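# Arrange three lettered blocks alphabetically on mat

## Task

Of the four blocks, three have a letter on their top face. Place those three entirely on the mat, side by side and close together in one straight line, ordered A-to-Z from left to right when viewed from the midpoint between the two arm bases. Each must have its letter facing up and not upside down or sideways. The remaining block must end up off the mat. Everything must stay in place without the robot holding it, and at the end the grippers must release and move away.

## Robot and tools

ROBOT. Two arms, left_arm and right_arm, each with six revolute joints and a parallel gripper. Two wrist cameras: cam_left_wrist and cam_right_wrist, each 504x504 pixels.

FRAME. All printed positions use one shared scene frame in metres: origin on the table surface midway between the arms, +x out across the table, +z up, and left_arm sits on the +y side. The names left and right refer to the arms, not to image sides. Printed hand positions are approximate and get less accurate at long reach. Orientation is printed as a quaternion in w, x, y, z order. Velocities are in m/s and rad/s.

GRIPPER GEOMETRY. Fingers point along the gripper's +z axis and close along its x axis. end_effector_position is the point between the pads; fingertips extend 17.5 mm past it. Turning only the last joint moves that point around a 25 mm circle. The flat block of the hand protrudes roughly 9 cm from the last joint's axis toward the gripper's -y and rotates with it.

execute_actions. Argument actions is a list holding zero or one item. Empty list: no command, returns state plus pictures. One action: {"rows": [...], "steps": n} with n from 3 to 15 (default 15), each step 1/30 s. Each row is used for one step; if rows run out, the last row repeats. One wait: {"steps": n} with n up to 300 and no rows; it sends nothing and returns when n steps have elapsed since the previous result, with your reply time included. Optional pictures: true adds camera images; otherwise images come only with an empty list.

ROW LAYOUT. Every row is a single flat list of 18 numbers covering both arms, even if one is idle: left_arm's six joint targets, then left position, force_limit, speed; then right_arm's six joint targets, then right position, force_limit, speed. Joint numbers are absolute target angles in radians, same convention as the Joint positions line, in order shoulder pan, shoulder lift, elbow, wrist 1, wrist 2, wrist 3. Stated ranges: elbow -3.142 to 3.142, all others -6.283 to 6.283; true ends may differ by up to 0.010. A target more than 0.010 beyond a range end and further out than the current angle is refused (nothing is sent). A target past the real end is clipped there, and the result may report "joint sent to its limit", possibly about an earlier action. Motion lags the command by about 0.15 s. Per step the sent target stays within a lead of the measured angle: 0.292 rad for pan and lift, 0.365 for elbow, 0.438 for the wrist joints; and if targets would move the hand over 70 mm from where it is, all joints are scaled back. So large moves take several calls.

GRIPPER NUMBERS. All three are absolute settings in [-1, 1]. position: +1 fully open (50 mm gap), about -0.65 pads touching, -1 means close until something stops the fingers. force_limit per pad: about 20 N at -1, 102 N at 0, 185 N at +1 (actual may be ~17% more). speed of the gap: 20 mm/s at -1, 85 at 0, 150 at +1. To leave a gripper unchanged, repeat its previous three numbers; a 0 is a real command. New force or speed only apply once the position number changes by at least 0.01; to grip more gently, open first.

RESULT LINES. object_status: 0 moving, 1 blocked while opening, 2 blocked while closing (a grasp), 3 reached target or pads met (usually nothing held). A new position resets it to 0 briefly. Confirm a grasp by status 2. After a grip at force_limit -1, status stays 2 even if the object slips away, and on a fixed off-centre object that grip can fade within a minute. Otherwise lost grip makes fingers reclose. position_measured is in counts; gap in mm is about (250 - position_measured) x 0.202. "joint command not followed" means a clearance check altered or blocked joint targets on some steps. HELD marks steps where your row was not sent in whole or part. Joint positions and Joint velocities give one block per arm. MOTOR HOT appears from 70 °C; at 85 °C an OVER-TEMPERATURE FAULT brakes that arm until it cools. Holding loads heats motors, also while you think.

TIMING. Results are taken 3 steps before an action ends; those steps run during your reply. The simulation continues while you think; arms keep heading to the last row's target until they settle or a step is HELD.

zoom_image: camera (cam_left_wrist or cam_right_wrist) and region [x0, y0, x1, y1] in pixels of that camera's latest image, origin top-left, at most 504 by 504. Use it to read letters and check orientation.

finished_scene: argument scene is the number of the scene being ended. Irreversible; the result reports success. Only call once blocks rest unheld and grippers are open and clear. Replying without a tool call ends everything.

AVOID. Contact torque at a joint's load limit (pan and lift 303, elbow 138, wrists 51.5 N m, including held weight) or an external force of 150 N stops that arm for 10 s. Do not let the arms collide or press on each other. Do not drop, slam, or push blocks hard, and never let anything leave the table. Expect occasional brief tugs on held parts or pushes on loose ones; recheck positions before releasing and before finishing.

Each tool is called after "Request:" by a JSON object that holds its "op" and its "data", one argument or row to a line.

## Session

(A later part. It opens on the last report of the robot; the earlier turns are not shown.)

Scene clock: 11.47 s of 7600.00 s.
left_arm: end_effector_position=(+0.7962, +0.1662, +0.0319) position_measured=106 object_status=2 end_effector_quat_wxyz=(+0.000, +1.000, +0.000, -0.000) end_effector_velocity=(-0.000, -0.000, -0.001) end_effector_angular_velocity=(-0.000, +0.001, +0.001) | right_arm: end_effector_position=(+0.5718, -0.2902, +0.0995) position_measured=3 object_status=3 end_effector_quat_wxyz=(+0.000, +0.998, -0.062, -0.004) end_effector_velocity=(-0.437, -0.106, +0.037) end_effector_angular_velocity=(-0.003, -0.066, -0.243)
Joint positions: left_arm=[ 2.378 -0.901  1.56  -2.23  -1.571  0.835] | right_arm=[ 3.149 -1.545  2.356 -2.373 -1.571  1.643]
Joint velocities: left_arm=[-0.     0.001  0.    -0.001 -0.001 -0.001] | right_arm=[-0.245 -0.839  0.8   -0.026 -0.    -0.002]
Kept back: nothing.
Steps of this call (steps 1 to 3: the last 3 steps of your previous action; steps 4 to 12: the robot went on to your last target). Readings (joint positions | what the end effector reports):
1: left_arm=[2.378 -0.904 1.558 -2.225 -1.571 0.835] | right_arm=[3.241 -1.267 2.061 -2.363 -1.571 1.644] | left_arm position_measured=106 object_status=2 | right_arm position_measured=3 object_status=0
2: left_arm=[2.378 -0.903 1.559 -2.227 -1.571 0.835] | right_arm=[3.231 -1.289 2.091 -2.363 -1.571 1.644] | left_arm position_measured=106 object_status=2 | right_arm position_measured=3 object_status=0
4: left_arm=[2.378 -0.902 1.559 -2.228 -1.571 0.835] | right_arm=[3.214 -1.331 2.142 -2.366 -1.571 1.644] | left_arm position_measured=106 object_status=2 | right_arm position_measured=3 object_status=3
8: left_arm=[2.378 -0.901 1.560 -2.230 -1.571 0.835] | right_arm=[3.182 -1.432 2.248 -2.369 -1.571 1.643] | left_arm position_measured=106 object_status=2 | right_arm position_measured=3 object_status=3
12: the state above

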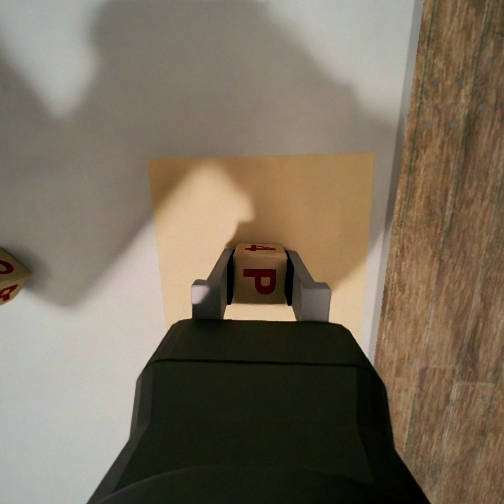

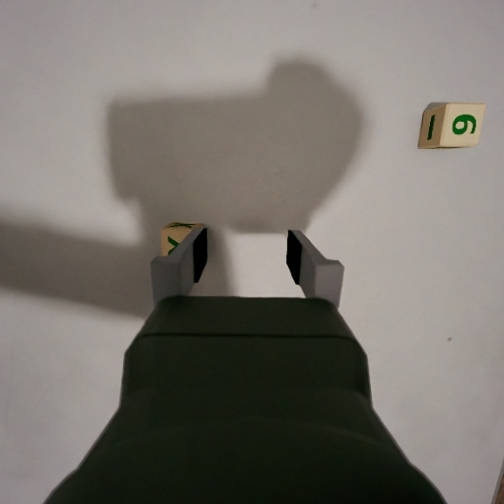

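Lower left 2.5 mm, release.

Request:
{"op": "execute_actions", "data": {
  "actions": [
    {"rows":[[2.3783,-0.898,1.5607,-2.2335,-1.571,0.8354,-1,-0.4,0,3.1151,-1.6608,2.4664,-2.3764,-1.571,1.642,1,-0.4,0]],"steps":10}
  ]
}}

Request:
{"op": "execute_actions", "data": {
  "actions": [
    {"rows":[[2.3783,-0.898,1.5607,-2.2335,-1.571,0.8354,1,-0.4,0,3.1151,-1.6608,2.4664,-2.3764,-1.571,1.642,1,-0.4,0]],"steps":9}
  ],
  "pictures": true
}}

Request:
{"op": "zoom_image", "data": {
  "camera": "cam_right_wrist",
  "region": [187,180,307,300]
}}

Scene clock: 11.83 s of 7600.00 s.
left_arm: end_effector_position=(+0.7961, +0.1662, +0.0297) position_measured=106 object_status=2 end_effector_quat_wxyz=(+0.000, +1.000, +0.000, -0.000) end_effector_velocity=(-0.000, +0.001, -0.004) end_effector_angular_velocity=(+0.001, +0.001, +0.001) | right_arm: end_effector_position=(+0.5133, -0.3024, +0.1005) position_measured=3 object_status=3 end_effector_quat_wxyz=(+0.000, +0.997, -0.078, -0.000) end_effector_velocity=(-0.020, -0.003, -0.001) end_effector_angular_velocity=(+0.001, -0.002, -0.009)
Joint positions: left_arm=[ 2.378 -0.898  1.561 -2.233 -1.571  0.835] | right_arm=[ 3.116 -1.657  2.462 -2.376 -1.571  1.642]
Joint velocities: left_arm=[ 0.     0.004  0.002 -0.005  0.    -0.   ] | right_arm=[-0.01  -0.037  0.036 -0.001  0.001 -0.001]
Steps of this call (steps 1 to 4: the robot went on to your last target; steps 5 to 11: the first 7 steps of this action). Readings (joint positions | what the end effector reports):
5: left_arm=[2.378 -0.900 1.560 -2.230 -1.571 0.835] | right_arm=[3.123 -1.635 2.442 -2.376 -1.571 1.642] | left_arm position_measured=106 object_status=2 | right_arm position_measured=3 object_status=3
6: left_arm=[2.378 -0.900 1.560 -2.231 -1.571 0.835] | right_arm=[3.121 -1.642 2.448 -2.376 -1.571 1.642] | left_arm position_measured=106 object_status=2 | right_arm position_measured=3 object_status=3
8: left_arm=[2.378 -0.899 1.560 -2.232 -1.571 0.835] | right_arm=[3.118 -1.650 2.456 -2.376 -1.571 1.642] | left_arm position_measured=106 object_status=2 | right_arm position_measured=3 object_status=3
11: the state above

Scene clock: 12.13 s of 7600.00 s.
left_arm: end_effector_position=(+0.7961, +0.1662, +0.0294) position_measured=27 object_status=0 end_effector_quat_wxyz=(+0.000, +1.000, +0.000, -0.000) end_effector_velocity=(-0.000, -0.000, -0.000) end_effector_angular_velocity=(-0.001, +0.000, -0.001) | right_arm: end_effector_position=(+0.5112, -0.3027, +0.1004) position_measured=3 object_status=3 end_effector_quat_wxyz=(+0.000, +0.997, -0.078, -0.000) end_effector_velocity=(-0.001, -0.001, -0.000) end_effector_angular_velocity=(-0.000, +0.000, -0.002)
Joint positions: left_arm=[ 2.378 -0.898  1.561 -2.233 -1.571  0.835] | right_arm=[ 3.115 -1.661  2.466 -2.376 -1.571  1.642]
Joint velocities: left_arm=[ 0.     0.     0.    -0.    -0.001  0.001] | right_arm=[-0.001 -0.002  0.002  0.    -0.     0.   ]
Steps of this call (steps 1 to 3: the last 3 steps of your previous action; steps 4 to 9: the first 6 steps of this action). Readings (joint positions | what the end effector reports):
4: left_arm=[2.378 -0.898 1.561 -2.233 -1.571 0.835] | right_arm=[3.115 -1.660 2.465 -2.376 -1.571 1.642] | left_arm position_measured=98 object_status=0 | right_arm position_measured=3 object_status=3
5: left_arm=[2.378 -0.898 1.561 -2.233 -1.571 0.835] | right_arm=[3.115 -1.660 2.466 -2.376 -1.571 1.642] | left_arm position_measured=84 object_status=0 | right_arm position_measured=3 object_status=3
7: left_arm=[2.378 -0.898 1.561 -2.233 -1.571 0.835] | right_arm=[3.115 -1.660 2.466 -2.376 -1.571 1.642] | left_arm position_measured=55 object_status=0 | right_arm position_measured=3 object_status=3
9: the state above

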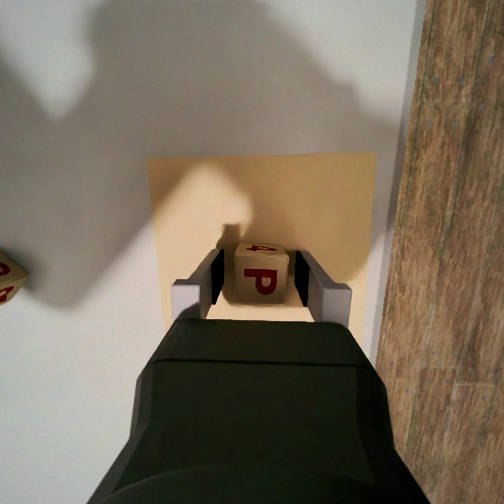

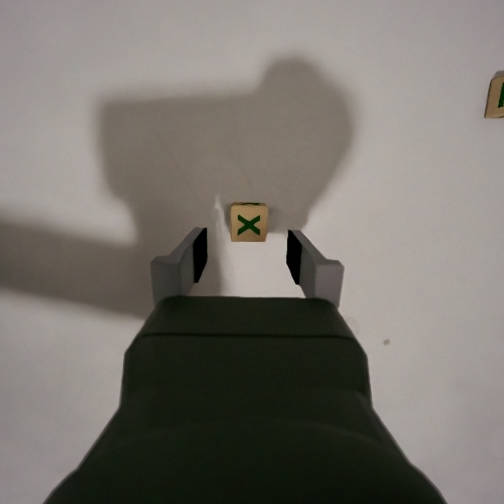

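Region (187, 180, 307, 300) of cam_right_wrist's 504x504 image, scaled by 4.200, with more detail than that image has.

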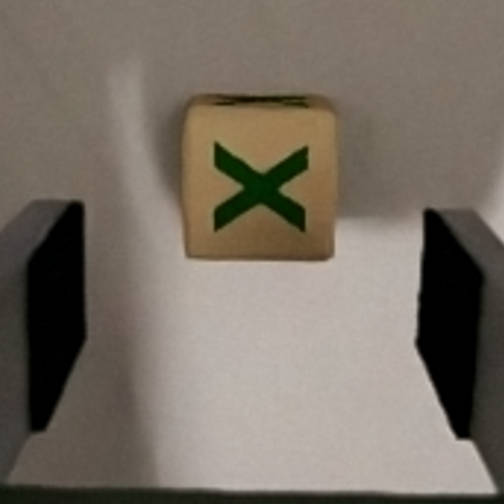

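Request:
{"op": "execute_actions", "data": {
  "actions": [
    {"rows":[[2.3783,-0.91,1.556,-2.2168,-1.571,0.8354,1,-0.4,0,3.117,-1.632,2.475,-2.414,-1.571,1.644,1,-0.4,0],[2.3783,-0.9285,1.5477,-2.19,-1.571,0.8354,1,-0.4,0,3.119,-1.604,2.4855,-2.452,-1.571,1.646,1,-0.4,0],[2.3783,-0.9465,1.5385,-2.1628,-1.571,0.8354,1,-0.4,0,3.1203,-1.5754,2.4953,-2.4907,-1.571,1.647,1,-0.4,0],[2.3783,-0.9554,1.5335,-2.1489,-1.571,0.8354,1,-0.4,0,3.1203,-1.555,2.502,-2.5175,-1.571,1.647,1,-0.4,0],[2.3783,-0.9554,1.5335,-2.1489,-1.571,0.8354,1,-0.4,0,3.1203,-1.535,2.508,-2.544,-1.571,1.647,1,-0.4,0],[2.3783,-0.9554,1.5335,-2.1489,-1.571,0.8354,1,-0.4,0,3.1203,-1.514,2.514,-2.5705,-1.571,1.647,1,-0.4,0],[2.3783,-0.9554,1.5335,-2.1489,-1.571,0.8354,1,-0.4,0,3.1203,-1.4934,2.5196,-2.597,-1.571,1.647,1,-0.4,0],[2.2037,-1.1838,1.8864,-2.2734,-1.571,1.4811,1,-0.4,0,3.1203,-1.4934,2.5196,-2.597,-1.571,1.647,1,-0.4,0]],"steps":15}
  ]
}}

Request:
{"op": "execute_actions", "data": {
  "actions": [
    {"rows":[[2.2037,-1.1838,1.8864,-2.2734,-1.571,1.4811,1,-0.4,0,3.1203,-1.4934,2.5196,-2.597,-1.571,1.647,-1,-0.4,0]],"steps":15}
  ]
}}

Request:
{"op": "execute_actions", "data": {
  "actions": [
    {"steps":9}
  ],
  "pictures": true
}}

Request:
{"op": "zoom_image", "data": {
  "camera": "cam_left_wrist",
  "region": [200,200,320,320]
}}

Scene clock: 12.90 s of 7600.00 s.
left_arm: end_effector_position=(+0.7365, +0.1564, +0.0884) position_measured=3 object_status=3 end_effector_quat_wxyz=(-0.000, +0.995, -0.104, -0.000) end_effector_velocity=(-0.446, -0.058, +0.068) end_effector_angular_velocity=(-0.007, -0.005, -1.776) | right_arm: end_effector_position=(+0.5138, -0.3007, +0.0310) position_measured=3 object_status=3 end_effector_quat_wxyz=(+0.000, +0.997, -0.078, -0.000) end_effector_velocity=(-0.002, +0.001, -0.059) end_effector_angular_velocity=(-0.001, -0.002, +0.002)
Joint positions: left_arm=[ 2.323 -1.021  1.65  -2.199 -1.571  0.989] | right_arm=[ 3.12  -1.508  2.515 -2.577 -1.571  1.647]
Joint velocities: left_arm=[-0.424 -0.576  0.83  -0.263 -0.001  1.352] | right_arm=[ 0.002  0.137  0.041 -0.18  -0.     0.001]
Steps of this call (steps 1 to 3: the last 3 steps of your previous action; steps 4 to 11: the robot went on to your last target; steps 12 to 23: the first 12 steps of this action). Readings (joint positions | what the end effector reports):
12: left_arm=[2.378 -0.898 1.561 -2.233 -1.571 0.835] | right_arm=[3.115 -1.660 2.467 -2.378 -1.571 1.642] | left_arm position_measured=3 object_status=3 | right_arm position_measured=3 object_status=3
13: left_arm=[2.378 -0.902 1.560 -2.227 -1.571 0.835] | right_arm=[3.115 -1.652 2.469 -2.390 -1.571 1.642] | left_arm position_measured=3 object_status=3 | right_arm position_measured=3 object_status=3
15: left_arm=[2.378 -0.920 1.551 -2.202 -1.571 0.835] | right_arm=[3.117 -1.620 2.480 -2.431 -1.571 1.644] | left_arm position_measured=3 object_status=3 | right_arm position_measured=3 object_status=3
19: left_arm=[2.377 -0.947 1.542 -2.166 -1.571 0.840] | right_arm=[3.119 -1.545 2.504 -2.529 -1.571 1.646] | left_arm position_measured=3 object_status=3 | right_arm position_measured=3 object_status=3
23: the state above

Scene clock: 13.40 s of 7600.00 s.
left_arm: end_effector_position=(+0.6146, +0.1532, +0.1001) position_measured=3 object_status=3 end_effector_quat_wxyz=(+0.000, +0.919, -0.393, -0.000) end_effector_velocity=(-0.021, +0.001, +0.001) end_effector_angular_velocity=(-0.000, +0.001, -0.105) | right_arm: end_effector_position=(+0.5135, -0.3005, +0.0246) position_measured=106 object_status=0 end_effector_quat_wxyz=(+0.000, +0.997, -0.078, +0.000) end_effector_velocity=(-0.000, +0.000, -0.000) end_effector_angular_velocity=(-0.001, -0.000, +0.002)
Joint positions: left_arm=[ 2.206 -1.181  1.882 -2.272 -1.571  1.472] | right_arm=[ 3.12  -1.494  2.52  -2.597 -1.571  1.647]
Joint velocities: left_arm=[-0.02  -0.027  0.04  -0.012 -0.001  0.085] | right_arm=[ 0.002  0.001  0.001 -0.002 -0.001  0.   ]
Steps of this call (steps 1 to 3: the last 3 steps of your previous action; steps 4 to 15: the first 12 steps of this action). Readings (joint positions | what the end effector reports):
4: left_arm=[2.265 -1.100 1.765 -2.235 -1.571 1.218] | right_arm=[3.120 -1.498 2.518 -2.591 -1.571 1.647] | left_arm position_measured=3 object_status=3 | right_arm position_measured=12 object_status=0
5: left_arm=[2.251 -1.120 1.793 -2.244 -1.571 1.279] | right_arm=[3.120 -1.497 2.519 -2.593 -1.571 1.647] | left_arm position_measured=3 object_status=3 | right_arm position_measured=26 object_status=0
7: left_arm=[2.229 -1.149 1.836 -2.257 -1.571 1.372] | right_arm=[3.120 -1.495 2.519 -2.595 -1.571 1.647] | left_arm position_measured=3 object_status=3 | right_arm position_measured=54 object_status=0
11: left_arm=[2.211 -1.174 1.871 -2.269 -1.571 1.449] | right_arm=[3.120 -1.494 2.519 -2.596 -1.571 1.647] | left_arm position_measured=3 object_status=3 | right_arm position_measured=106 object_status=0
15: the state above

Scene clock: 13.70 s of 7600.00 s.
left_arm: end_effector_position=(+0.6124, +0.1533, +0.1002) position_measured=3 object_status=3 end_effector_quat_wxyz=(+0.000, +0.917, -0.398, -0.000) end_effector_velocity=(-0.002, +0.000, -0.000) end_effector_angular_velocity=(+0.000, +0.000, -0.006) | right_arm: end_effector_position=(+0.5135, -0.3005, +0.0245) position_measured=106 object_status=2 end_effector_quat_wxyz=(+0.000, +0.997, -0.078, +0.000) end_effector_velocity=(-0.000, +0.001, -0.000) end_effector_angular_velocity=(+0.001, +0.001, +0.002)
Joint positions: left_arm=[ 2.204 -1.184  1.886 -2.273 -1.571  1.481] | right_arm=[ 3.12  -1.493  2.52  -2.597 -1.571  1.647]
Joint velocities: left_arm=[-0.001 -0.002  0.003 -0.001 -0.     0.005] | right_arm=[ 0.     0.001  0.     0.     0.001 -0.002]
Kept back: nothing.
Steps of this call (steps 1 to 3: the last 3 steps of your previous action; steps 4 to 9: the robot went on to your last target). Readings (joint positions | what the end effector reports):
1: left_arm=[2.205 -1.182 1.883 -2.272 -1.571 1.474] | right_arm=[3.120 -1.494 2.520 -2.597 -1.571 1.647] | left_arm position_measured=3 object_status=3 | right_arm position_measured=106 object_status=0
2: left_arm=[2.205 -1.182 1.884 -2.273 -1.571 1.476] | right_arm=[3.120 -1.494 2.520 -2.597 -1.571 1.647] | left_arm position_measured=3 object_status=3 | right_arm position_measured=106 object_status=2
4: left_arm=[2.204 -1.183 1.885 -2.273 -1.571 1.478] | right_arm=[3.120 -1.494 2.520 -2.597 -1.571 1.647] | left_arm position_measured=3 object_status=3 | right_arm position_measured=106 object_status=2
8: left_arm=[2.204 -1.184 1.886 -2.273 -1.571 1.480] | right_arm=[3.120 -1.493 2.520 -2.597 -1.571 1.647] | left_arm position_measured=3 object_status=3 | right_arm position_measured=106 object_status=2
9: the state above

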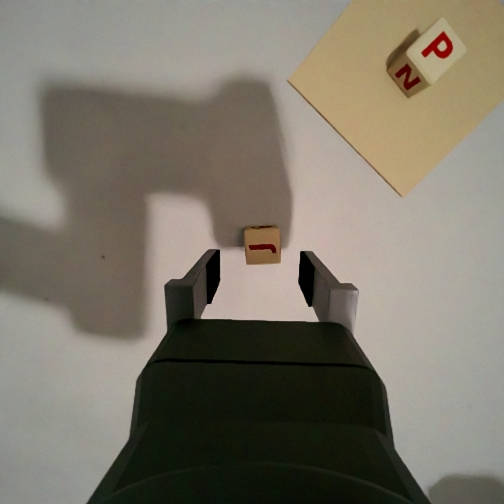

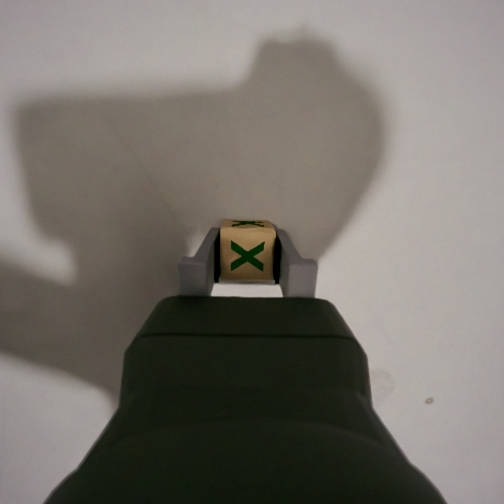

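Region (200, 200, 320, 320) of cam_left_wrist's 504x504 image, scaled by 4.200, with more detail than that image has.

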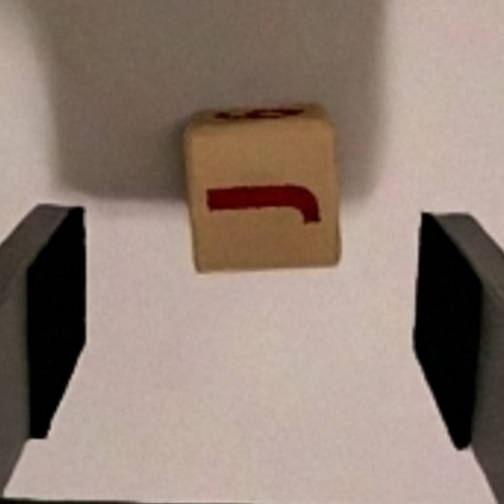

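Request:
{"op": "execute_actions", "data": {
  "actions": [
    {"rows":[[2.206,-1.165,1.888,-2.294,-1.571,1.44,1,-0.4,0,3.1203,-1.514,2.514,-2.5705,-1.571,1.647,-1,-0.4,0],[2.2075,-1.148,1.8925,-2.3155,-1.571,1.415,1,-0.4,0,3.1203,-1.535,2.508,-2.544,-1.571,1.647,-1,-0.4,0],[2.2075,-1.1318,1.8986,-2.3376,-1.571,1.415,1,-0.4,0,3.1203,-1.555,2.502,-2.5175,-1.571,1.647,-1,-0.4,0],[2.2075,-1.121,1.9025,-2.352,-1.571,1.415,1,-0.4,0,3.1203,-1.5754,2.4953,-2.4907,-1.571,1.647,-1,-0.4,0],[2.2075,-1.110,1.9063,-2.367,-1.571,1.415,1,-0.4,0,3.1203,-1.604,2.4855,-2.452,-1.571,1.647,-1,-0.4,0],[2.2075,-1.0995,1.91,-2.381,-1.571,1.415,1,-0.4,0,3.1203,-1.632,2.475,-2.414,-1.571,1.647,-1,-0.4,0],[2.2075,-1.0886,1.9136,-2.3958,-1.571,1.415,1,-0.4,0,3.1203,-1.66,2.466,-2.377,-1.571,1.647,-1,-0.4,0]],"steps":15}
  ]
}}

Request:
{"op": "execute_actions", "data": {
  "actions": [
    {"rows":[[2.2075,-1.0886,1.9136,-2.3958,-1.571,1.415,-1,-0.4,0,3.3,-1.277,2.024,-2.318,-1.571,2.0301,-1,-0.4,0]],"steps":15}
  ],
  "pictures": true
}}

Request:
{"op": "execute_actions", "data": {
  "actions": [
    {"rows":[[2.2075,-1.0995,1.91,-2.381,-1.571,1.415,-1,-0.4,0,3.3,-1.277,2.024,-2.318,-1.571,2.0301,-1,-0.4,0],[2.2075,-1.110,1.9063,-2.367,-1.571,1.415,-1,-0.4,0,3.3,-1.277,2.024,-2.318,-1.571,2.0301,-1,-0.4,0],[2.2075,-1.1318,1.8986,-2.3376,-1.571,1.5,-1,-0.4,0,3.3,-1.277,2.024,-2.318,-1.571,2.0301,-1,-0.4,0],[2.2075,-1.148,1.8925,-2.3155,-1.571,1.65,-1,-0.4,0,3.3,-1.277,2.024,-2.318,-1.571,2.0301,-1,-0.4,0],[2.2075,-1.165,1.886,-2.292,-1.571,1.8,-1,-0.4,0,3.3,-1.277,2.024,-2.318,-1.571,2.0301,-1,-0.4,0],[2.2075,-1.165,1.886,-2.292,-1.571,4.0453,-1,-0.4,0,3.3,-1.277,2.024,-2.318,-1.571,2.0301,-1,-0.4,0],[2.2075,-1.165,1.886,-2.292,-1.571,4.0453,-1,-0.4,0,3.3,-1.277,2.024,-2.318,-1.571,2.0301,-1,-0.4,0],[2.22,-1.157,1.873,-2.287,-1.571,4.0453,-1,-0.4,0,3.3,-1.277,2.024,-2.318,-1.571,2.0301,-1,-0.4,0],[2.232,-1.149,1.861,-2.283,-1.571,4.0453,-1,-0.4,0,3.3,-1.277,2.024,-2.318,-1.571,2.0301,-1,-0.4,0],[2.244,-1.141,1.848,-2.278,-1.571,4.0453,-1,-0.4,0,3.3,-1.277,2.024,-2.318,-1.571,2.0301,-1,-0.4,0],[2.256,-1.132,1.836,-2.274,-1.571,4.0453,-1,-0.4,0,3.3,-1.277,2.024,-2.318,-1.571,2.0301,-1,-0.4,0],[2.268,-1.124,1.823,-2.27,-1.571,4.0453,-1,-0.4,0,3.3,-1.277,2.024,-2.318,-1.571,2.0301,-1,-0.4,0],[2.28,-1.116,1.81,-2.265,-1.571,4.0453,-1,-0.4,0,3.3,-1.277,2.024,-2.318,-1.571,2.0301,-1,-0.4,0],[2.292,-1.108,1.798,-2.261,-1.571,4.0453,-1,-0.4,0,3.3,-1.277,2.024,-2.318,-1.571,2.0301,-1,-0.4,0],[2.4466,-1.0017,1.6348,-2.2039,-1.571,4.0453,-1,-0.4,0,3.3,-1.277,2.024,-2.318,-1.571,2.0301,-1,-0.4,0]],"steps":15}
  ]
}}

Request:
{"op": "execute_actions", "data": {
  "actions": [
    {"steps":40}
  ],
  "pictures": true
}}

Scene clock: 14.87 s of 7600.00 s.
left_arm: end_effector_position=(+0.6159, +0.1530, +0.0317) position_measured=3 object_status=3 end_effector_quat_wxyz=(+0.000, +0.930, -0.368, -0.000) end_effector_velocity=(+0.001, +0.001, -0.059) end_effector_angular_velocity=(-0.001, -0.000, +0.024) | right_arm: end_effector_position=(+0.5117, -0.3004, +0.0920) position_measured=106 object_status=2 end_effector_quat_wxyz=(+0.000, +0.997, -0.078, +0.000) end_effector_velocity=(-0.009, +0.002, +0.074) end_effector_angular_velocity=(+0.000, +0.002, +0.001)
Joint positions: left_arm=[ 2.207 -1.097  1.911 -2.385 -1.571  1.417] | right_arm=[ 3.12  -1.643  2.472 -2.401 -1.571  1.647]
Joint velocities: left_arm=[ 0.002  0.074  0.024 -0.099 -0.    -0.022] | right_arm=[ 0.002 -0.158 -0.053  0.213  0.     0.001]
Steps of this call (steps 1 to 15: the robot went on to your last target; steps 16 to 23: nothing new was sent; steps 24 to 35: the first 12 steps of this action). Readings (joint positions | what the end effector reports):
24: left_arm=[2.204 -1.183 1.886 -2.274 -1.571 1.479] | right_arm=[3.120 -1.494 2.520 -2.596 -1.571 1.647] | left_arm position_measured=3 object_status=3 | right_arm position_measured=106 object_status=2
25: left_arm=[2.204 -1.178 1.887 -2.281 -1.571 1.468] | right_arm=[3.120 -1.500 2.519 -2.588 -1.571 1.647] | left_arm position_measured=3 object_status=3 | right_arm position_measured=106 object_status=2
27: left_arm=[2.206 -1.159 1.892 -2.304 -1.571 1.444] | right_arm=[3.120 -1.523 2.512 -2.559 -1.571 1.647] | left_arm position_measured=3 object_status=3 | right_arm position_measured=106 object_status=2
31: left_arm=[2.207 -1.117 1.905 -2.358 -1.571 1.423] | right_arm=[3.120 -1.600 2.486 -2.457 -1.571 1.647] | left_arm position_measured=3 object_status=3 | right_arm position_measured=106 object_status=2
35: the state above

Scene clock: 15.37 s of 7600.00 s.
left_arm: end_effector_position=(+0.6160, +0.1532, +0.0253) position_measured=106 object_status=0 end_effector_quat_wxyz=(+0.000, +0.930, -0.366, -0.000) end_effector_velocity=(-0.000, +0.000, -0.001) end_effector_angular_velocity=(+0.001, -0.001, -0.000) | right_arm: end_effector_position=(+0.6651, -0.2379, +0.1109) position_measured=106 object_status=2 end_effector_quat_wxyz=(-0.000, +0.989, -0.147, +0.001) end_effector_velocity=(+0.397, +0.206, -0.030) end_effector_angular_velocity=(+0.001, +0.013, -0.341)
Joint positions: left_arm=[ 2.208 -1.089  1.914 -2.396 -1.571  1.415] | right_arm=[ 3.242 -1.407  2.174 -2.339 -1.571  1.906]
Joint velocities: left_arm=[-0.     0.001  0.001 -0.001  0.001  0.   ] | right_arm=[ 0.305  0.685 -0.783  0.111 -0.     0.646]
Steps of this call (steps 1 to 3: the last 3 steps of your previous action; steps 4 to 15: the first 12 steps of this action). Readings (joint positions | what the end effector reports):
4: left_arm=[2.207 -1.091 1.913 -2.393 -1.571 1.416] | right_arm=[3.122 -1.652 2.464 -2.383 -1.571 1.651] | left_arm position_measured=12 object_status=0 | right_arm position_measured=106 object_status=2
5: left_arm=[2.207 -1.090 1.913 -2.393 -1.571 1.416] | right_arm=[3.133 -1.635 2.444 -2.379 -1.571 1.674] | left_arm position_measured=26 object_status=0 | right_arm position_measured=106 object_status=2
7: left_arm=[2.207 -1.090 1.913 -2.395 -1.571 1.415] | right_arm=[3.158 -1.590 2.386 -2.370 -1.571 1.729] | left_arm position_measured=54 object_status=0 | right_arm position_measured=106 object_status=2
11: left_arm=[2.207 -1.089 1.914 -2.395 -1.571 1.415] | right_arm=[3.200 -1.500 2.280 -2.354 -1.571 1.818] | left_arm position_measured=106 object_status=0 | right_arm position_measured=106 object_status=2
15: the state above

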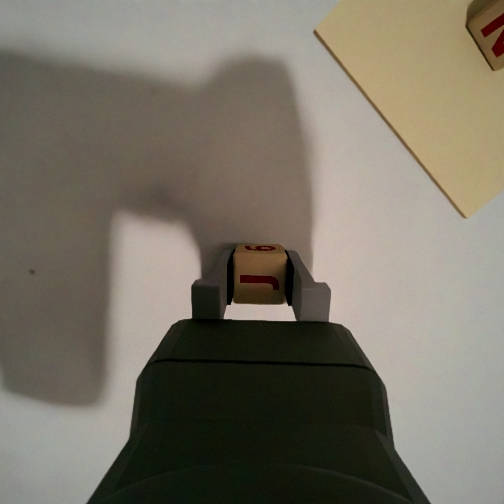

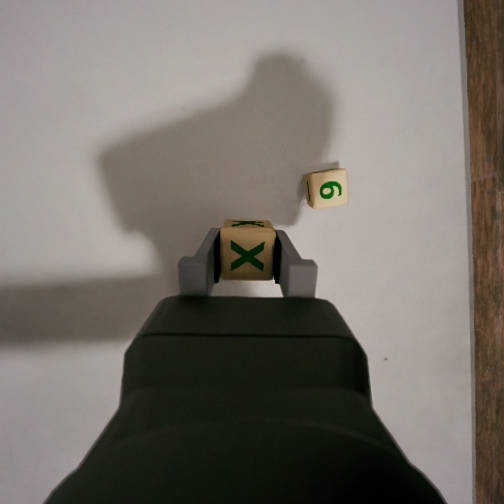

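Scene clock: 15.87 s of 7600.00 s.
left_arm: end_effector_position=(+0.6410, +0.1462, +0.0825) position_measured=106 object_status=2 end_effector_quat_wxyz=(+0.000, +0.784, -0.621, +0.000) end_effector_velocity=(+0.244, +0.015, +0.044) end_effector_angular_velocity=(+0.002, -0.001, -2.343) | right_arm: end_effector_position=(+0.7374, -0.1948, +0.1006) position_measured=106 object_status=2 end_effector_quat_wxyz=(+0.000, +0.984, -0.179, +0.000) end_effector_velocity=(+0.008, +0.005, -0.001) end_effector_angular_velocity=(-0.000, -0.001, -0.007)
Joint positions: left_arm=[ 2.229 -1.144  1.866 -2.293 -1.571  2.026] | right_arm=[ 3.299 -1.279  2.026 -2.318 -1.571  2.029]
Joint velocities: left_arm=[ 0.279  0.13  -0.311  0.183  0.     2.622] | right_arm=[ 0.007  0.014 -0.016  0.002 -0.     0.014]
Steps of this call (steps 1 to 3: the last 3 steps of your previous action; steps 4 to 15: the first 12 steps of this action). Readings (joint positions | what the end effector reports):
4: left_arm=[2.208 -1.089 1.914 -2.395 -1.571 1.415] | right_arm=[3.280 -1.322 2.076 -2.326 -1.571 1.987] | left_arm position_measured=106 object_status=2 | right_arm position_measured=106 object_status=2
5: left_arm=[2.208 -1.092 1.913 -2.391 -1.571 1.415] | right_arm=[3.285 -1.310 2.063 -2.324 -1.571 1.998] | left_arm position_measured=106 object_status=2 | right_arm position_measured=106 object_status=2
7: left_arm=[2.208 -1.107 1.908 -2.371 -1.571 1.445] | right_arm=[3.292 -1.295 2.045 -2.321 -1.571 2.013] | left_arm position_measured=106 object_status=2 | right_arm position_measured=106 object_status=2
11: left_arm=[2.208 -1.143 1.894 -2.323 -1.571 1.688] | right_arm=[3.298 -1.282 2.030 -2.319 -1.571 2.025] | left_arm position_measured=106 object_status=2 | right_arm position_measured=106 object_status=2
15: the state above

Scene clock: 17.20 s of 7600.00 s.
left_arm: end_effector_position=(+0.7961, +0.1994, +0.0799) position_measured=106 object_status=2 end_effector_quat_wxyz=(-0.000, -0.001, +1.000, -0.000) end_effector_velocity=(-0.000, +0.000, -0.000) end_effector_angular_velocity=(+0.001, -0.000, -0.011) | right_arm: end_effector_position=(+0.7383, -0.1942, +0.1004) position_measured=106 object_status=2 end_effector_quat_wxyz=(+0.000, +0.984, -0.179, +0.000) end_effector_velocity=(+0.000, -0.001, +0.000) end_effector_angular_velocity=(+0.001, -0.000, -0.000)
Joint positions: left_arm=[ 2.447 -1.002  1.635 -2.204 -1.571  4.044] | right_arm=[ 3.3   -1.277  2.024 -2.318 -1.571  2.03 ]
Joint velocities: left_arm=[-0.     0.     0.    -0.     0.001  0.011] | right_arm=[-0.001 -0.    -0.    -0.     0.001 -0.001]
Kept back: nothing.
Steps of this call (steps 1 to 3: the last 3 steps of your previous action; steps 4 to 40: the robot went on to your last target). Readings (joint positions | what the end effector reports):
1: left_arm=[2.239 -1.139 1.855 -2.287 -1.571 2.116] | right_arm=[3.299 -1.278 2.025 -2.318 -1.571 2.029] | left_arm position_measured=106 object_status=2 | right_arm position_measured=106 object_status=2
2: left_arm=[2.250 -1.133 1.843 -2.281 -1.571 2.207] | right_arm=[3.300 -1.278 2.025 -2.318 -1.571 2.029] | left_arm position_measured=106 object_status=2 | right_arm position_measured=106 object_status=2
4: left_arm=[2.278 -1.115 1.813 -2.269 -1.571 2.330] | right_arm=[3.300 -1.277 2.025 -2.318 -1.571 2.030] | left_arm position_measured=106 object_status=2 | right_arm position_measured=106 object_status=2
8: left_arm=[2.347 -1.069 1.740 -2.243 -1.571 2.527] | right_arm=[3.300 -1.277 2.024 -2.318 -1.571 2.030] | left_arm position_measured=106 object_status=2 | right_arm position_measured=106 object_status=2
40: the state above

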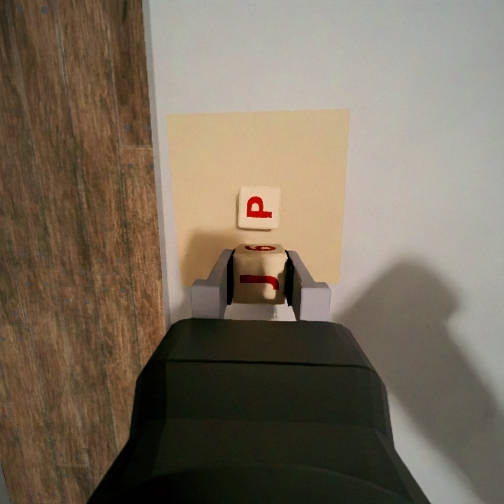

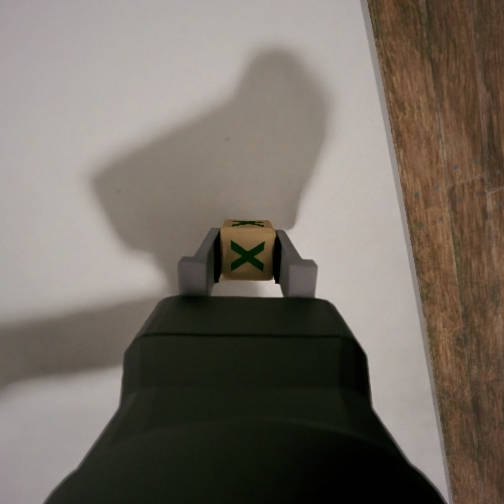

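Request:
{"op": "execute_actions", "data": {
  "actions": [
    {"rows":[[2.4451,-0.9905,1.6345,-2.2148,-1.571,4.044,-1,-0.4,0,3.3,-1.277,2.024,-2.318,-1.571,2.0301,-1,-0.4,0],[2.4451,-0.982,1.6385,-2.2273,-1.571,4.044,-1,-0.4,0,3.3,-1.277,2.024,-2.318,-1.571,2.0301,-1,-0.4,0],[2.4451,-0.9737,1.6423,-2.2394,-1.571,4.044,-1,-0.4,0,3.3,-1.277,2.024,-2.318,-1.571,2.0301,-1,-0.4,0],[2.4451,-0.965,1.646,-2.2518,-1.571,4.044,-1,-0.4,0,3.3,-1.277,2.024,-2.318,-1.571,2.0301,-1,-0.4,0],[2.4451,-0.956,1.6494,-2.2642,-1.571,4.044,-1,-0.4,0,3.3,-1.277,2.024,-2.318,-1.571,2.0301,-1,-0.4,0],[2.4451,-0.9474,1.6526,-2.276,-1.571,4.044,-1,-0.4,0,3.3,-1.277,2.024,-2.318,-1.571,2.0301,-1,-0.4,0]],"steps":15}
  ]
}}

Request:
{"op": "execute_actions", "data": {
  "actions": [
    {"steps":9}
  ],
  "pictures": true
}}

Request:
{"op": "zoom_image", "data": {
  "camera": "cam_left_wrist",
  "region": [190,170,330,310]
}}

Scene clock: 17.83 s of 7600.00 s.
left_arm: end_effector_position=(+0.7972, +0.1970, +0.0330) position_measured=106 object_status=2 end_effector_quat_wxyz=(-0.000, -0.000, +1.000, -0.000) end_effector_velocity=(-0.000, -0.001, -0.036) end_effector_angular_velocity=(-0.001, -0.001, +0.000) | right_arm: end_effector_position=(+0.7383, -0.1942, +0.1004) position_measured=106 object_status=2 end_effector_quat_wxyz=(+0.000, +0.984, -0.179, +0.000) end_effector_velocity=(-0.000, +0.000, -0.000) end_effector_angular_velocity=(-0.000, +0.000, +0.001)
Joint positions: left_arm=[ 2.445 -0.952  1.651 -2.27  -1.571  4.044] | right_arm=[ 3.3   -1.277  2.024 -2.318 -1.571  2.03 ]
Joint velocities: left_arm=[-0.001  0.038  0.014 -0.053 -0.    -0.001] | right_arm=[ 0.001  0.001 -0.     0.    -0.    -0.   ]
Steps of this call (steps 1 to 7: the robot went on to your last target; steps 8 to 19: the first 12 steps of this action). Readings (joint positions | what the end effector reports):
8: left_arm=[2.447 -1.001 1.635 -2.204 -1.571 4.045] | right_arm=[3.300 -1.277 2.024 -2.318 -1.571 2.030] | left_arm position_measured=106 object_status=2 | right_arm position_measured=106 object_status=2
9: left_arm=[2.447 -0.998 1.634 -2.207 -1.571 4.045] | right_arm=[3.300 -1.277 2.024 -2.318 -1.571 2.030] | left_arm position_measured=106 object_status=2 | right_arm position_measured=106 object_status=2
11: left_arm=[2.446 -0.988 1.637 -2.221 -1.571 4.045] | right_arm=[3.300 -1.277 2.024 -2.318 -1.571 2.030] | left_arm position_measured=106 object_status=2 | right_arm position_measured=106 object_status=2
15: left_arm=[2.445 -0.962 1.648 -2.256 -1.571 4.044] | right_arm=[3.300 -1.277 2.024 -2.318 -1.571 2.030] | left_arm position_measured=106 object_status=2 | right_arm position_measured=106 object_status=2
19: the state above

Scene clock: 18.13 s of 7600.00 s.
left_arm: end_effector_position=(+0.7972, +0.1969, +0.0294) position_measured=106 object_status=2 end_effector_quat_wxyz=(+0.000, -0.000, +1.000, -0.000) end_effector_velocity=(-0.000, -0.001, -0.002) end_effector_angular_velocity=(-0.001, +0.001, -0.000) | right_arm: end_effector_position=(+0.7383, -0.1942, +0.1004) position_measured=106 object_status=2 end_effector_quat_wxyz=(+0.000, +0.984, -0.179, +0.000) end_effector_velocity=(-0.001, +0.003, +0.000) end_effector_angular_velocity=(+0.001, -0.000, +0.004)
Joint positions: left_arm=[ 2.445 -0.948  1.652 -2.276 -1.571  4.044] | right_arm=[ 3.3   -1.277  2.024 -2.318 -1.571  2.03 ]
Joint velocities: left_arm=[-0.     0.002  0.001 -0.003 -0.002 -0.   ] | right_arm=[ 0.004 -0.     0.     0.     0.001 -0.001]
Kept back: nothing.
Steps of this call (steps 1 to 3: the last 3 steps of your previous action; steps 4 to 9: the robot went on to your last target). Readings (joint positions | what the end effector reports):
1: left_arm=[2.445 -0.951 1.651 -2.272 -1.571 4.044] | right_arm=[3.300 -1.277 2.024 -2.318 -1.571 2.030] | left_arm position_measured=106 object_status=2 | right_arm position_measured=106 object_status=2
2: left_arm=[2.445 -0.950 1.652 -2.273 -1.571 4.044] | right_arm=[3.300 -1.277 2.024 -2.318 -1.571 2.030] | left_arm position_measured=106 object_status=2 | right_arm position_measured=106 object_status=2
4: left_arm=[2.445 -0.949 1.652 -2.274 -1.571 4.044] | right_arm=[3.300 -1.277 2.024 -2.318 -1.571 2.030] | left_arm position_measured=106 object_status=2 | right_arm position_measured=106 object_status=2
8: left_arm=[2.445 -0.948 1.652 -2.276 -1.571 4.044] | right_arm=[3.300 -1.277 2.024 -2.318 -1.571 2.030] | left_arm position_measured=106 object_status=2 | right_arm position_measured=106 object_status=2
9: the state above

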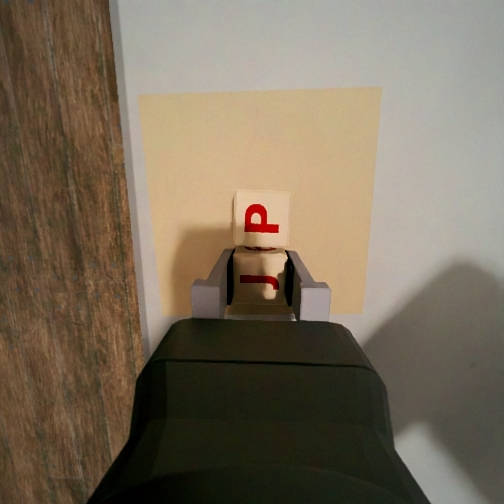

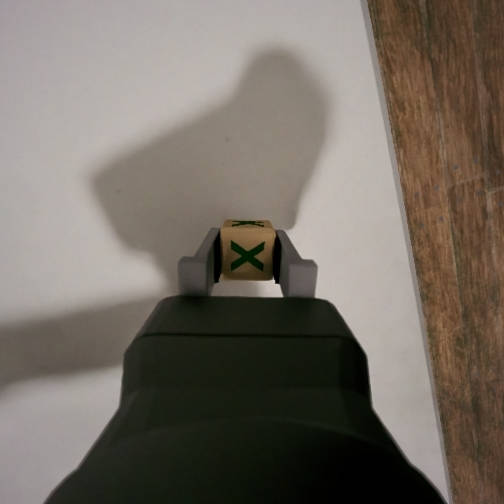

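Region (190, 170, 330, 310) of cam_left_wrist's 504x504 image, scaled by 3.600, with more detail than that image has.

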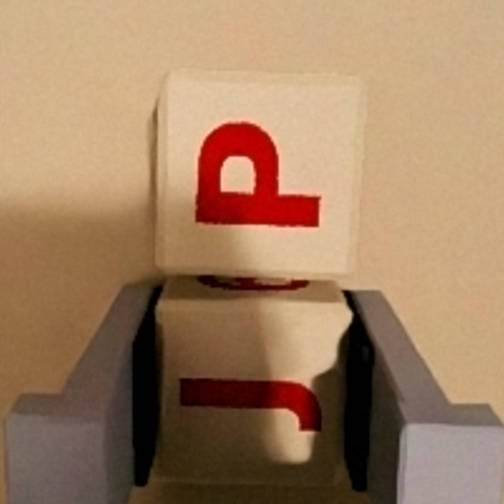

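Request:
{"op": "execute_actions", "data": {
  "actions": [
    {"rows":[[2.4451,-0.9469,1.6528,-2.2767,-1.571,4.044,1,-0.4,0,3.3,-1.277,2.024,-2.318,-1.571,2.0301,-1,-0.4,0],[2.4451,-0.9469,1.6528,-2.2767,-1.571,4.044,1,-0.4,0,3.3,-1.277,2.024,-2.318,-1.571,2.0301,-1,-0.4,0],[2.4451,-0.9469,1.6528,-2.2767,-1.571,4.044,1,-0.4,0,3.3,-1.277,2.024,-2.318,-1.571,2.0301,-1,-0.4,0],[2.4451,-0.9469,1.6528,-2.2767,-1.571,4.044,1,-0.4,0,3.3,-1.277,2.024,-2.318,-1.571,2.0301,-1,-0.4,0],[2.4451,-0.956,1.6494,-2.2642,-1.571,4.044,1,-0.4,0,3.3,-1.277,2.024,-2.318,-1.571,2.0301,-1,-0.4,0],[2.4451,-0.9737,1.6423,-2.2394,-1.571,4.044,1,-0.4,0,3.3,-1.277,2.024,-2.318,-1.571,2.0301,-1,-0.4,0],[2.4451,-0.9905,1.6345,-2.2148,-1.571,4.044,1,-0.4,0,3.3,-1.277,2.024,-2.318,-1.571,2.0301,-1,-0.4,0],[2.4451,-1.008,1.625,-2.188,-1.571,4.044,1,-0.4,0,3.3,-1.277,2.024,-2.318,-1.571,2.0301,-1,-0.4,0],[2.4451,-1.008,1.625,-2.188,-1.571,4.044,1,-0.4,0,3.3,-1.277,2.024,-2.318,-1.571,2.0301,-1,-0.4,0],[2.4451,-1.008,1.625,-2.188,-1.571,4.044,1,-0.4,0,3.3,-1.277,2.024,-2.318,-1.571,2.0301,-1,-0.4,0],[2.4451,-1.008,1.625,-2.188,-1.571,4.044,1,-0.4,0,3.3,-1.277,2.024,-2.318,-1.571,2.0301,-1,-0.4,0],[2.735,-1.5151,2.2751,-2.3308,-1.571,4.044,1,-0.4,0,3.3,-1.277,2.024,-2.318,-1.571,2.0301,-1,-0.4,0]],"steps":15}
  ]
}}

Request:
{"op": "execute_actions", "data": {
  "actions": [
    {"rows":[[2.735,-1.5151,2.2751,-2.3308,-1.571,4.044,1,-0.4,0,3.6602,-0.9702,1.5802,-2.1808,-1.571,2.0301,-1,-0.4,0]],"steps":15}
  ]
}}

Request:
{"op": "execute_actions", "data": {
  "actions": [
    {"steps":26}
  ],
  "pictures": true
}}

Request:
{"op": "zoom_image", "data": {
  "camera": "cam_right_wrist",
  "region": [167,100,327,260]
}}

Scene clock: 18.90 s of 7600.00 s.
left_arm: end_effector_position=(+0.7975, +0.1992, +0.0777) position_measured=3 object_status=0 end_effector_quat_wxyz=(+0.000, -0.001, +1.000, -0.001) end_effector_velocity=(-0.004, +0.246, +0.110) end_effector_angular_velocity=(-0.055, -0.050, +0.210) | right_arm: end_effector_position=(+0.7383, -0.1942, +0.1004) position_measured=106 object_status=2 end_effector_quat_wxyz=(+0.000, +0.984, -0.179, +0.000) end_effector_velocity=(-0.001, +0.001, -0.000) end_effector_angular_velocity=(-0.000, +0.001, +0.002)
Joint positions: left_arm=[ 2.447 -0.998  1.634 -2.208 -1.571  4.044] | right_arm=[ 3.3   -1.277  2.024 -2.318 -1.571  2.03 ]
Joint velocities: left_arm=[ 0.21  -0.285  0.274 -0.063 -0.012  0.   ] | right_arm=[ 0.002  0.     0.    -0.    -0.     0.   ]
Steps of this call (steps 1 to 11: the robot went on to your last target; steps 12 to 23: the first 12 steps of this action). Readings (joint positions | what the end effector reports):
12: left_arm=[2.445 -0.947 1.653 -2.276 -1.571 4.044] | right_arm=[3.300 -1.277 2.024 -2.318 -1.571 2.030] | left_arm position_measured=98 object_status=0 | right_arm position_measured=106 object_status=2
13: left_arm=[2.445 -0.947 1.653 -2.276 -1.571 4.044] | right_arm=[3.300 -1.277 2.024 -2.318 -1.571 2.030] | left_arm position_measured=84 object_status=0 | right_arm position_measured=106 object_status=2
15: left_arm=[2.445 -0.947 1.653 -2.276 -1.571 4.044] | right_arm=[3.300 -1.277 2.024 -2.318 -1.571 2.030] | left_arm position_measured=55 object_status=0 | right_arm position_measured=106 object_status=2
19: left_arm=[2.445 -0.966 1.645 -2.248 -1.571 4.044] | right_arm=[3.300 -1.277 2.024 -2.318 -1.571 2.030] | left_arm position_measured=5 object_status=0 | right_arm position_measured=106 object_status=2
23: the state above

Scene clock: 19.40 s of 7600.00 s.
left_arm: end_effector_position=(+0.7311, +0.4124, +0.1154) position_measured=3 object_status=3 end_effector_quat_wxyz=(+0.005, -0.084, +0.996, -0.003) end_effector_velocity=(-0.267, +0.359, +0.046) end_effector_angular_velocity=(+0.015, +0.029, +0.241) | right_arm: end_effector_position=(+0.7882, -0.0336, +0.0912) position_measured=106 object_status=2 end_effector_quat_wxyz=(+0.001, +0.996, -0.086, -0.003) end_effector_velocity=(+0.072, +0.441, -0.019) end_effector_angular_velocity=(+0.005, -0.018, +0.475)
Joint positions: left_arm=[ 2.613 -1.232  1.928 -2.279 -1.571  4.044] | right_arm=[ 3.489 -1.111  1.79  -2.243 -1.571  2.03 ]
Joint velocities: left_arm=[ 0.241 -0.534  0.668 -0.102 -0.001 -0.   ] | right_arm=[ 0.477  0.39  -0.581  0.172 -0.     0.001]
Steps of this call (steps 1 to 3: the last 3 steps of your previous action; steps 4 to 15: the first 12 steps of this action). Readings (joint positions | what the end effector reports):
4: left_arm=[2.499 -1.053 1.703 -2.230 -1.571 4.044] | right_arm=[3.303 -1.274 2.020 -2.316 -1.571 2.030] | left_arm position_measured=3 object_status=3 | right_arm position_measured=106 object_status=2
5: left_arm=[2.512 -1.067 1.722 -2.236 -1.571 4.044] | right_arm=[3.320 -1.257 1.998 -2.308 -1.571 2.030] | left_arm position_measured=3 object_status=3 | right_arm position_measured=106 object_status=2
7: left_arm=[2.535 -1.097 1.759 -2.245 -1.571 4.044] | right_arm=[3.356 -1.221 1.954 -2.292 -1.571 2.030] | left_arm position_measured=3 object_status=3 | right_arm position_measured=106 object_status=2
11: left_arm=[2.577 -1.162 1.841 -2.264 -1.571 4.044] | right_arm=[3.424 -1.164 1.870 -2.267 -1.571 2.030] | left_arm position_measured=3 object_status=3 | right_arm position_measured=106 object_status=2
15: the state above

Scene clock: 20.27 s of 7600.00 s.
left_arm: end_effector_position=(+0.5707, +0.5790, +0.1204) position_measured=3 object_status=3 end_effector_quat_wxyz=(-0.000, -0.144, +0.990, -0.000) end_effector_velocity=(-0.005, +0.004, -0.001) end_effector_angular_velocity=(+0.001, +0.000, +0.003) | right_arm: end_effector_position=(+0.7936, +0.1328, +0.0800) position_measured=106 object_status=2 end_effector_quat_wxyz=(+0.000, +1.000, -0.000, +0.000) end_effector_velocity=(+0.000, +0.001, -0.000) end_effector_angular_velocity=(-0.000, +0.000, +0.001)
Joint positions: left_arm=[ 2.735 -1.514  2.274 -2.331 -1.571  4.044] | right_arm=[ 3.66  -0.97   1.58  -2.181 -1.571  2.03 ]
Joint velocities: left_arm=[ 0.003 -0.008  0.009 -0.001  0.    -0.   ] | right_arm=[ 0.001  0.002 -0.002  0.001 -0.    -0.   ]
Kept back: nothing.
Steps of this call (steps 1 to 3: the last 3 steps of your previous action; steps 4 to 26: the robot went on to your last target). Readings (joint positions | what the end effector reports):
1: left_arm=[2.621 -1.251 1.951 -2.282 -1.571 4.044] | right_arm=[3.505 -1.098 1.771 -2.238 -1.571 2.030] | left_arm position_measured=3 object_status=3 | right_arm position_measured=106 object_status=2
2: left_arm=[2.629 -1.269 1.974 -2.286 -1.571 4.044] | right_arm=[3.521 -1.085 1.751 -2.232 -1.571 2.030] | left_arm position_measured=3 object_status=3 | right_arm position_measured=106 object_status=2
4: left_arm=[2.645 -1.306 2.019 -2.292 -1.571 4.044] | right_arm=[3.552 -1.059 1.713 -2.220 -1.571 2.030] | left_arm position_measured=3 object_status=3 | right_arm position_measured=106 object_status=2
8: left_arm=[2.677 -1.380 2.110 -2.306 -1.571 4.044] | right_arm=[3.613 -1.009 1.638 -2.198 -1.571 2.030] | left_arm position_measured=3 object_status=3 | right_arm position_measured=106 object_status=2
26: the state above

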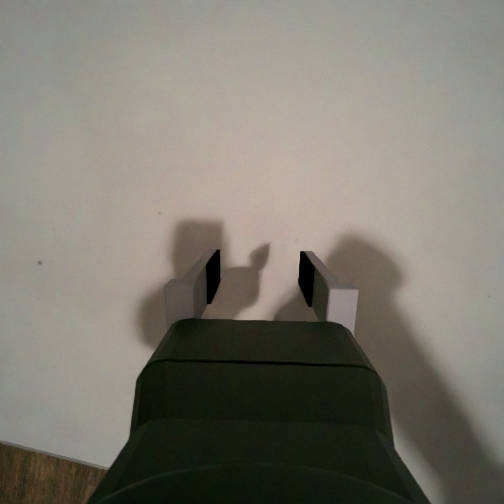

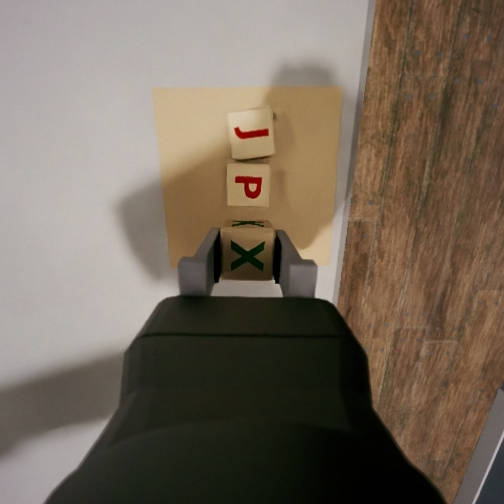

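Region (167, 100, 327, 260) of cam_right_wrist's 504x504 image, scaled by 3.150, with more detail than that image has.

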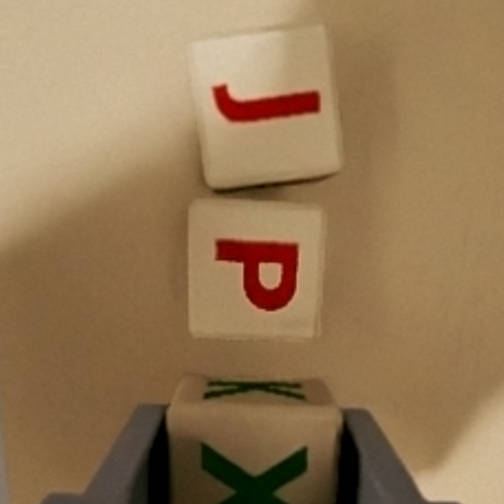

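Request:
{"op": "execute_actions", "data": {
  "actions": [
    {"rows":[[2.735,-1.5151,2.2751,-2.3308,-1.571,4.044,1,-0.4,0,3.6602,-0.962,1.5843,-2.193,-1.571,2.0301,-1,-0.4,0],[2.735,-1.5151,2.2751,-2.3308,-1.571,4.044,1,-0.4,0,3.6602,-0.954,1.5883,-2.205,-1.571,2.0301,-1,-0.4,0],[2.735,-1.5151,2.2751,-2.3308,-1.571,4.044,1,-0.4,0,3.6602,-0.9458,1.592,-2.217,-1.571,2.0301,-1,-0.4,0],[2.735,-1.5151,2.2751,-2.3308,-1.571,4.044,1,-0.4,0,3.6602,-0.9375,1.5957,-2.229,-1.571,2.0301,-1,-0.4,0],[2.735,-1.5151,2.2751,-2.3308,-1.571,4.044,1,-0.4,0,3.6602,-0.929,1.599,-2.241,-1.571,2.0301,-1,-0.4,0],[2.735,-1.5151,2.2751,-2.3308,-1.571,4.044,1,-0.4,0,3.6602,-0.9205,1.6022,-2.2525,-1.571,2.0301,-1,-0.4,0]],"steps":15}
  ]
}}

Request:
{"op": "execute_actions", "data": {
  "actions": [
    {"steps":9}
  ],
  "pictures": true
}}

Request:
{"op": "zoom_image", "data": {
  "camera": "cam_right_wrist",
  "region": [147,70,347,270]
}}

Scene clock: 20.90 s of 7600.00 s.
left_arm: end_effector_position=(+0.5702, +0.5794, +0.1204) position_measured=3 object_status=3 end_effector_quat_wxyz=(-0.000, -0.145, +0.990, -0.000) end_effector_velocity=(-0.000, +0.000, -0.000) end_effector_angular_velocity=(+0.000, +0.000, -0.000) | right_arm: end_effector_position=(+0.7938, +0.1331, +0.0334) position_measured=106 object_status=2 end_effector_quat_wxyz=(+0.000, +1.000, +0.000, +0.000) end_effector_velocity=(+0.000, -0.001, -0.035) end_effector_angular_velocity=(+0.001, -0.001, +0.000)
Joint positions: left_arm=[ 2.735 -1.515  2.275 -2.331 -1.571  4.044] | right_arm=[ 3.66  -0.925  1.6   -2.247 -1.571  2.03 ]
Joint velocities: left_arm=[-0.  0.  0.  0.  0.  0.] | right_arm=[-0.001  0.035  0.015 -0.052  0.    -0.001]
Steps of this call (steps 1 to 7: the robot went on to your last target; steps 8 to 19: the first 12 steps of this action). Readings (joint positions | what the end effector reports):
8: left_arm=[2.735 -1.515 2.275 -2.331 -1.571 4.044] | right_arm=[3.660 -0.970 1.580 -2.181 -1.571 2.030] | left_arm position_measured=3 object_status=3 | right_arm position_measured=106 object_status=2
9: left_arm=[2.735 -1.515 2.275 -2.331 -1.571 4.044] | right_arm=[3.660 -0.968 1.581 -2.185 -1.571 2.030] | left_arm position_measured=3 object_status=3 | right_arm position_measured=106 object_status=2
11: left_arm=[2.735 -1.515 2.275 -2.331 -1.571 4.044] | right_arm=[3.660 -0.959 1.586 -2.198 -1.571 2.030] | left_arm position_measured=3 object_status=3 | right_arm position_measured=106 object_status=2
15: left_arm=[2.735 -1.515 2.275 -2.331 -1.571 4.044] | right_arm=[3.660 -0.934 1.597 -2.233 -1.571 2.030] | left_arm position_measured=3 object_status=3 | right_arm position_measured=106 object_status=2
19: the state above

Scene clock: 21.20 s of 7600.00 s.
left_arm: end_effector_position=(+0.5702, +0.5794, +0.1204) position_measured=3 object_status=3 end_effector_quat_wxyz=(-0.000, -0.145, +0.990, -0.000) end_effector_velocity=(+0.000, +0.000, -0.000) end_effector_angular_velocity=(+0.000, -0.000, +0.000) | right_arm: end_effector_position=(+0.7937, +0.1331, +0.0297) position_measured=106 object_status=2 end_effector_quat_wxyz=(+0.000, +1.000, +0.000, +0.000) end_effector_velocity=(-0.001, +0.000, -0.003) end_effector_angular_velocity=(-0.000, +0.001, -0.000)
Joint positions: left_arm=[ 2.735 -1.515  2.275 -2.331 -1.571  4.044] | right_arm=[ 3.66  -0.921  1.602 -2.252 -1.571  2.03 ]
Joint velocities: left_arm=[ 0. -0.  0. -0.  0. -0.] | right_arm=[ 0.001  0.003  0.001 -0.003  0.     0.001]
Kept back: nothing.
Steps of this call (steps 1 to 3: the last 3 steps of your previous action; steps 4 to 9: the robot went on to your last target). Readings (joint positions | what the end effector reports):
1: left_arm=[2.735 -1.515 2.275 -2.331 -1.571 4.044] | right_arm=[3.660 -0.923 1.601 -2.248 -1.571 2.030] | left_arm position_measured=3 object_status=3 | right_arm position_measured=106 object_status=2
2: left_arm=[2.735 -1.515 2.275 -2.331 -1.571 4.044] | right_arm=[3.660 -0.923 1.601 -2.249 -1.571 2.030] | left_arm position_measured=3 object_status=3 | right_arm position_measured=106 object_status=2
4: left_arm=[2.735 -1.515 2.275 -2.331 -1.571 4.044] | right_arm=[3.660 -0.922 1.602 -2.251 -1.571 2.030] | left_arm position_measured=3 object_status=3 | right_arm position_measured=106 object_status=2
8: left_arm=[2.735 -1.515 2.275 -2.331 -1.571 4.044] | right_arm=[3.660 -0.921 1.602 -2.252 -1.571 2.030] | left_arm position_measured=3 object_status=3 | right_arm position_measured=106 object_status=2
9: the state above

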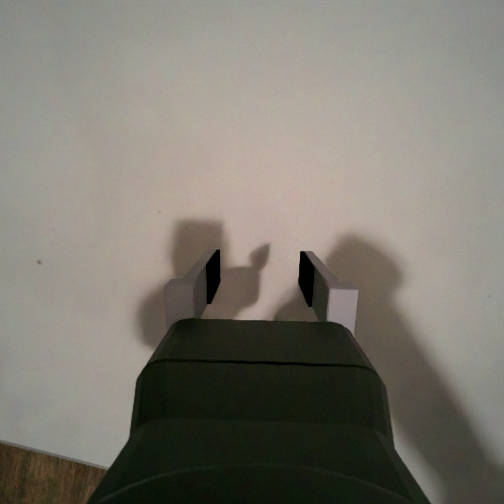

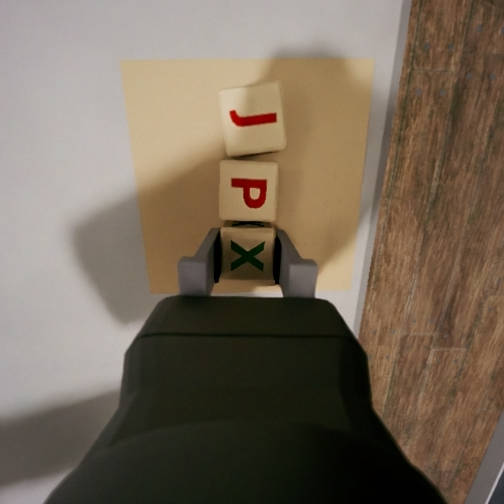

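Region (147, 70, 347, 270) of cam_right_wrist's 504x504 image, scaled by 2.520, with more detail than that image has.

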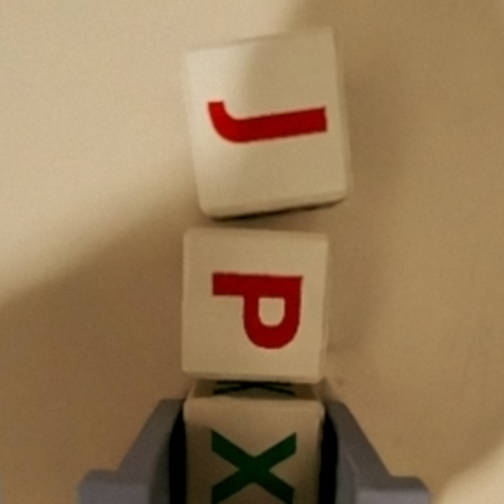

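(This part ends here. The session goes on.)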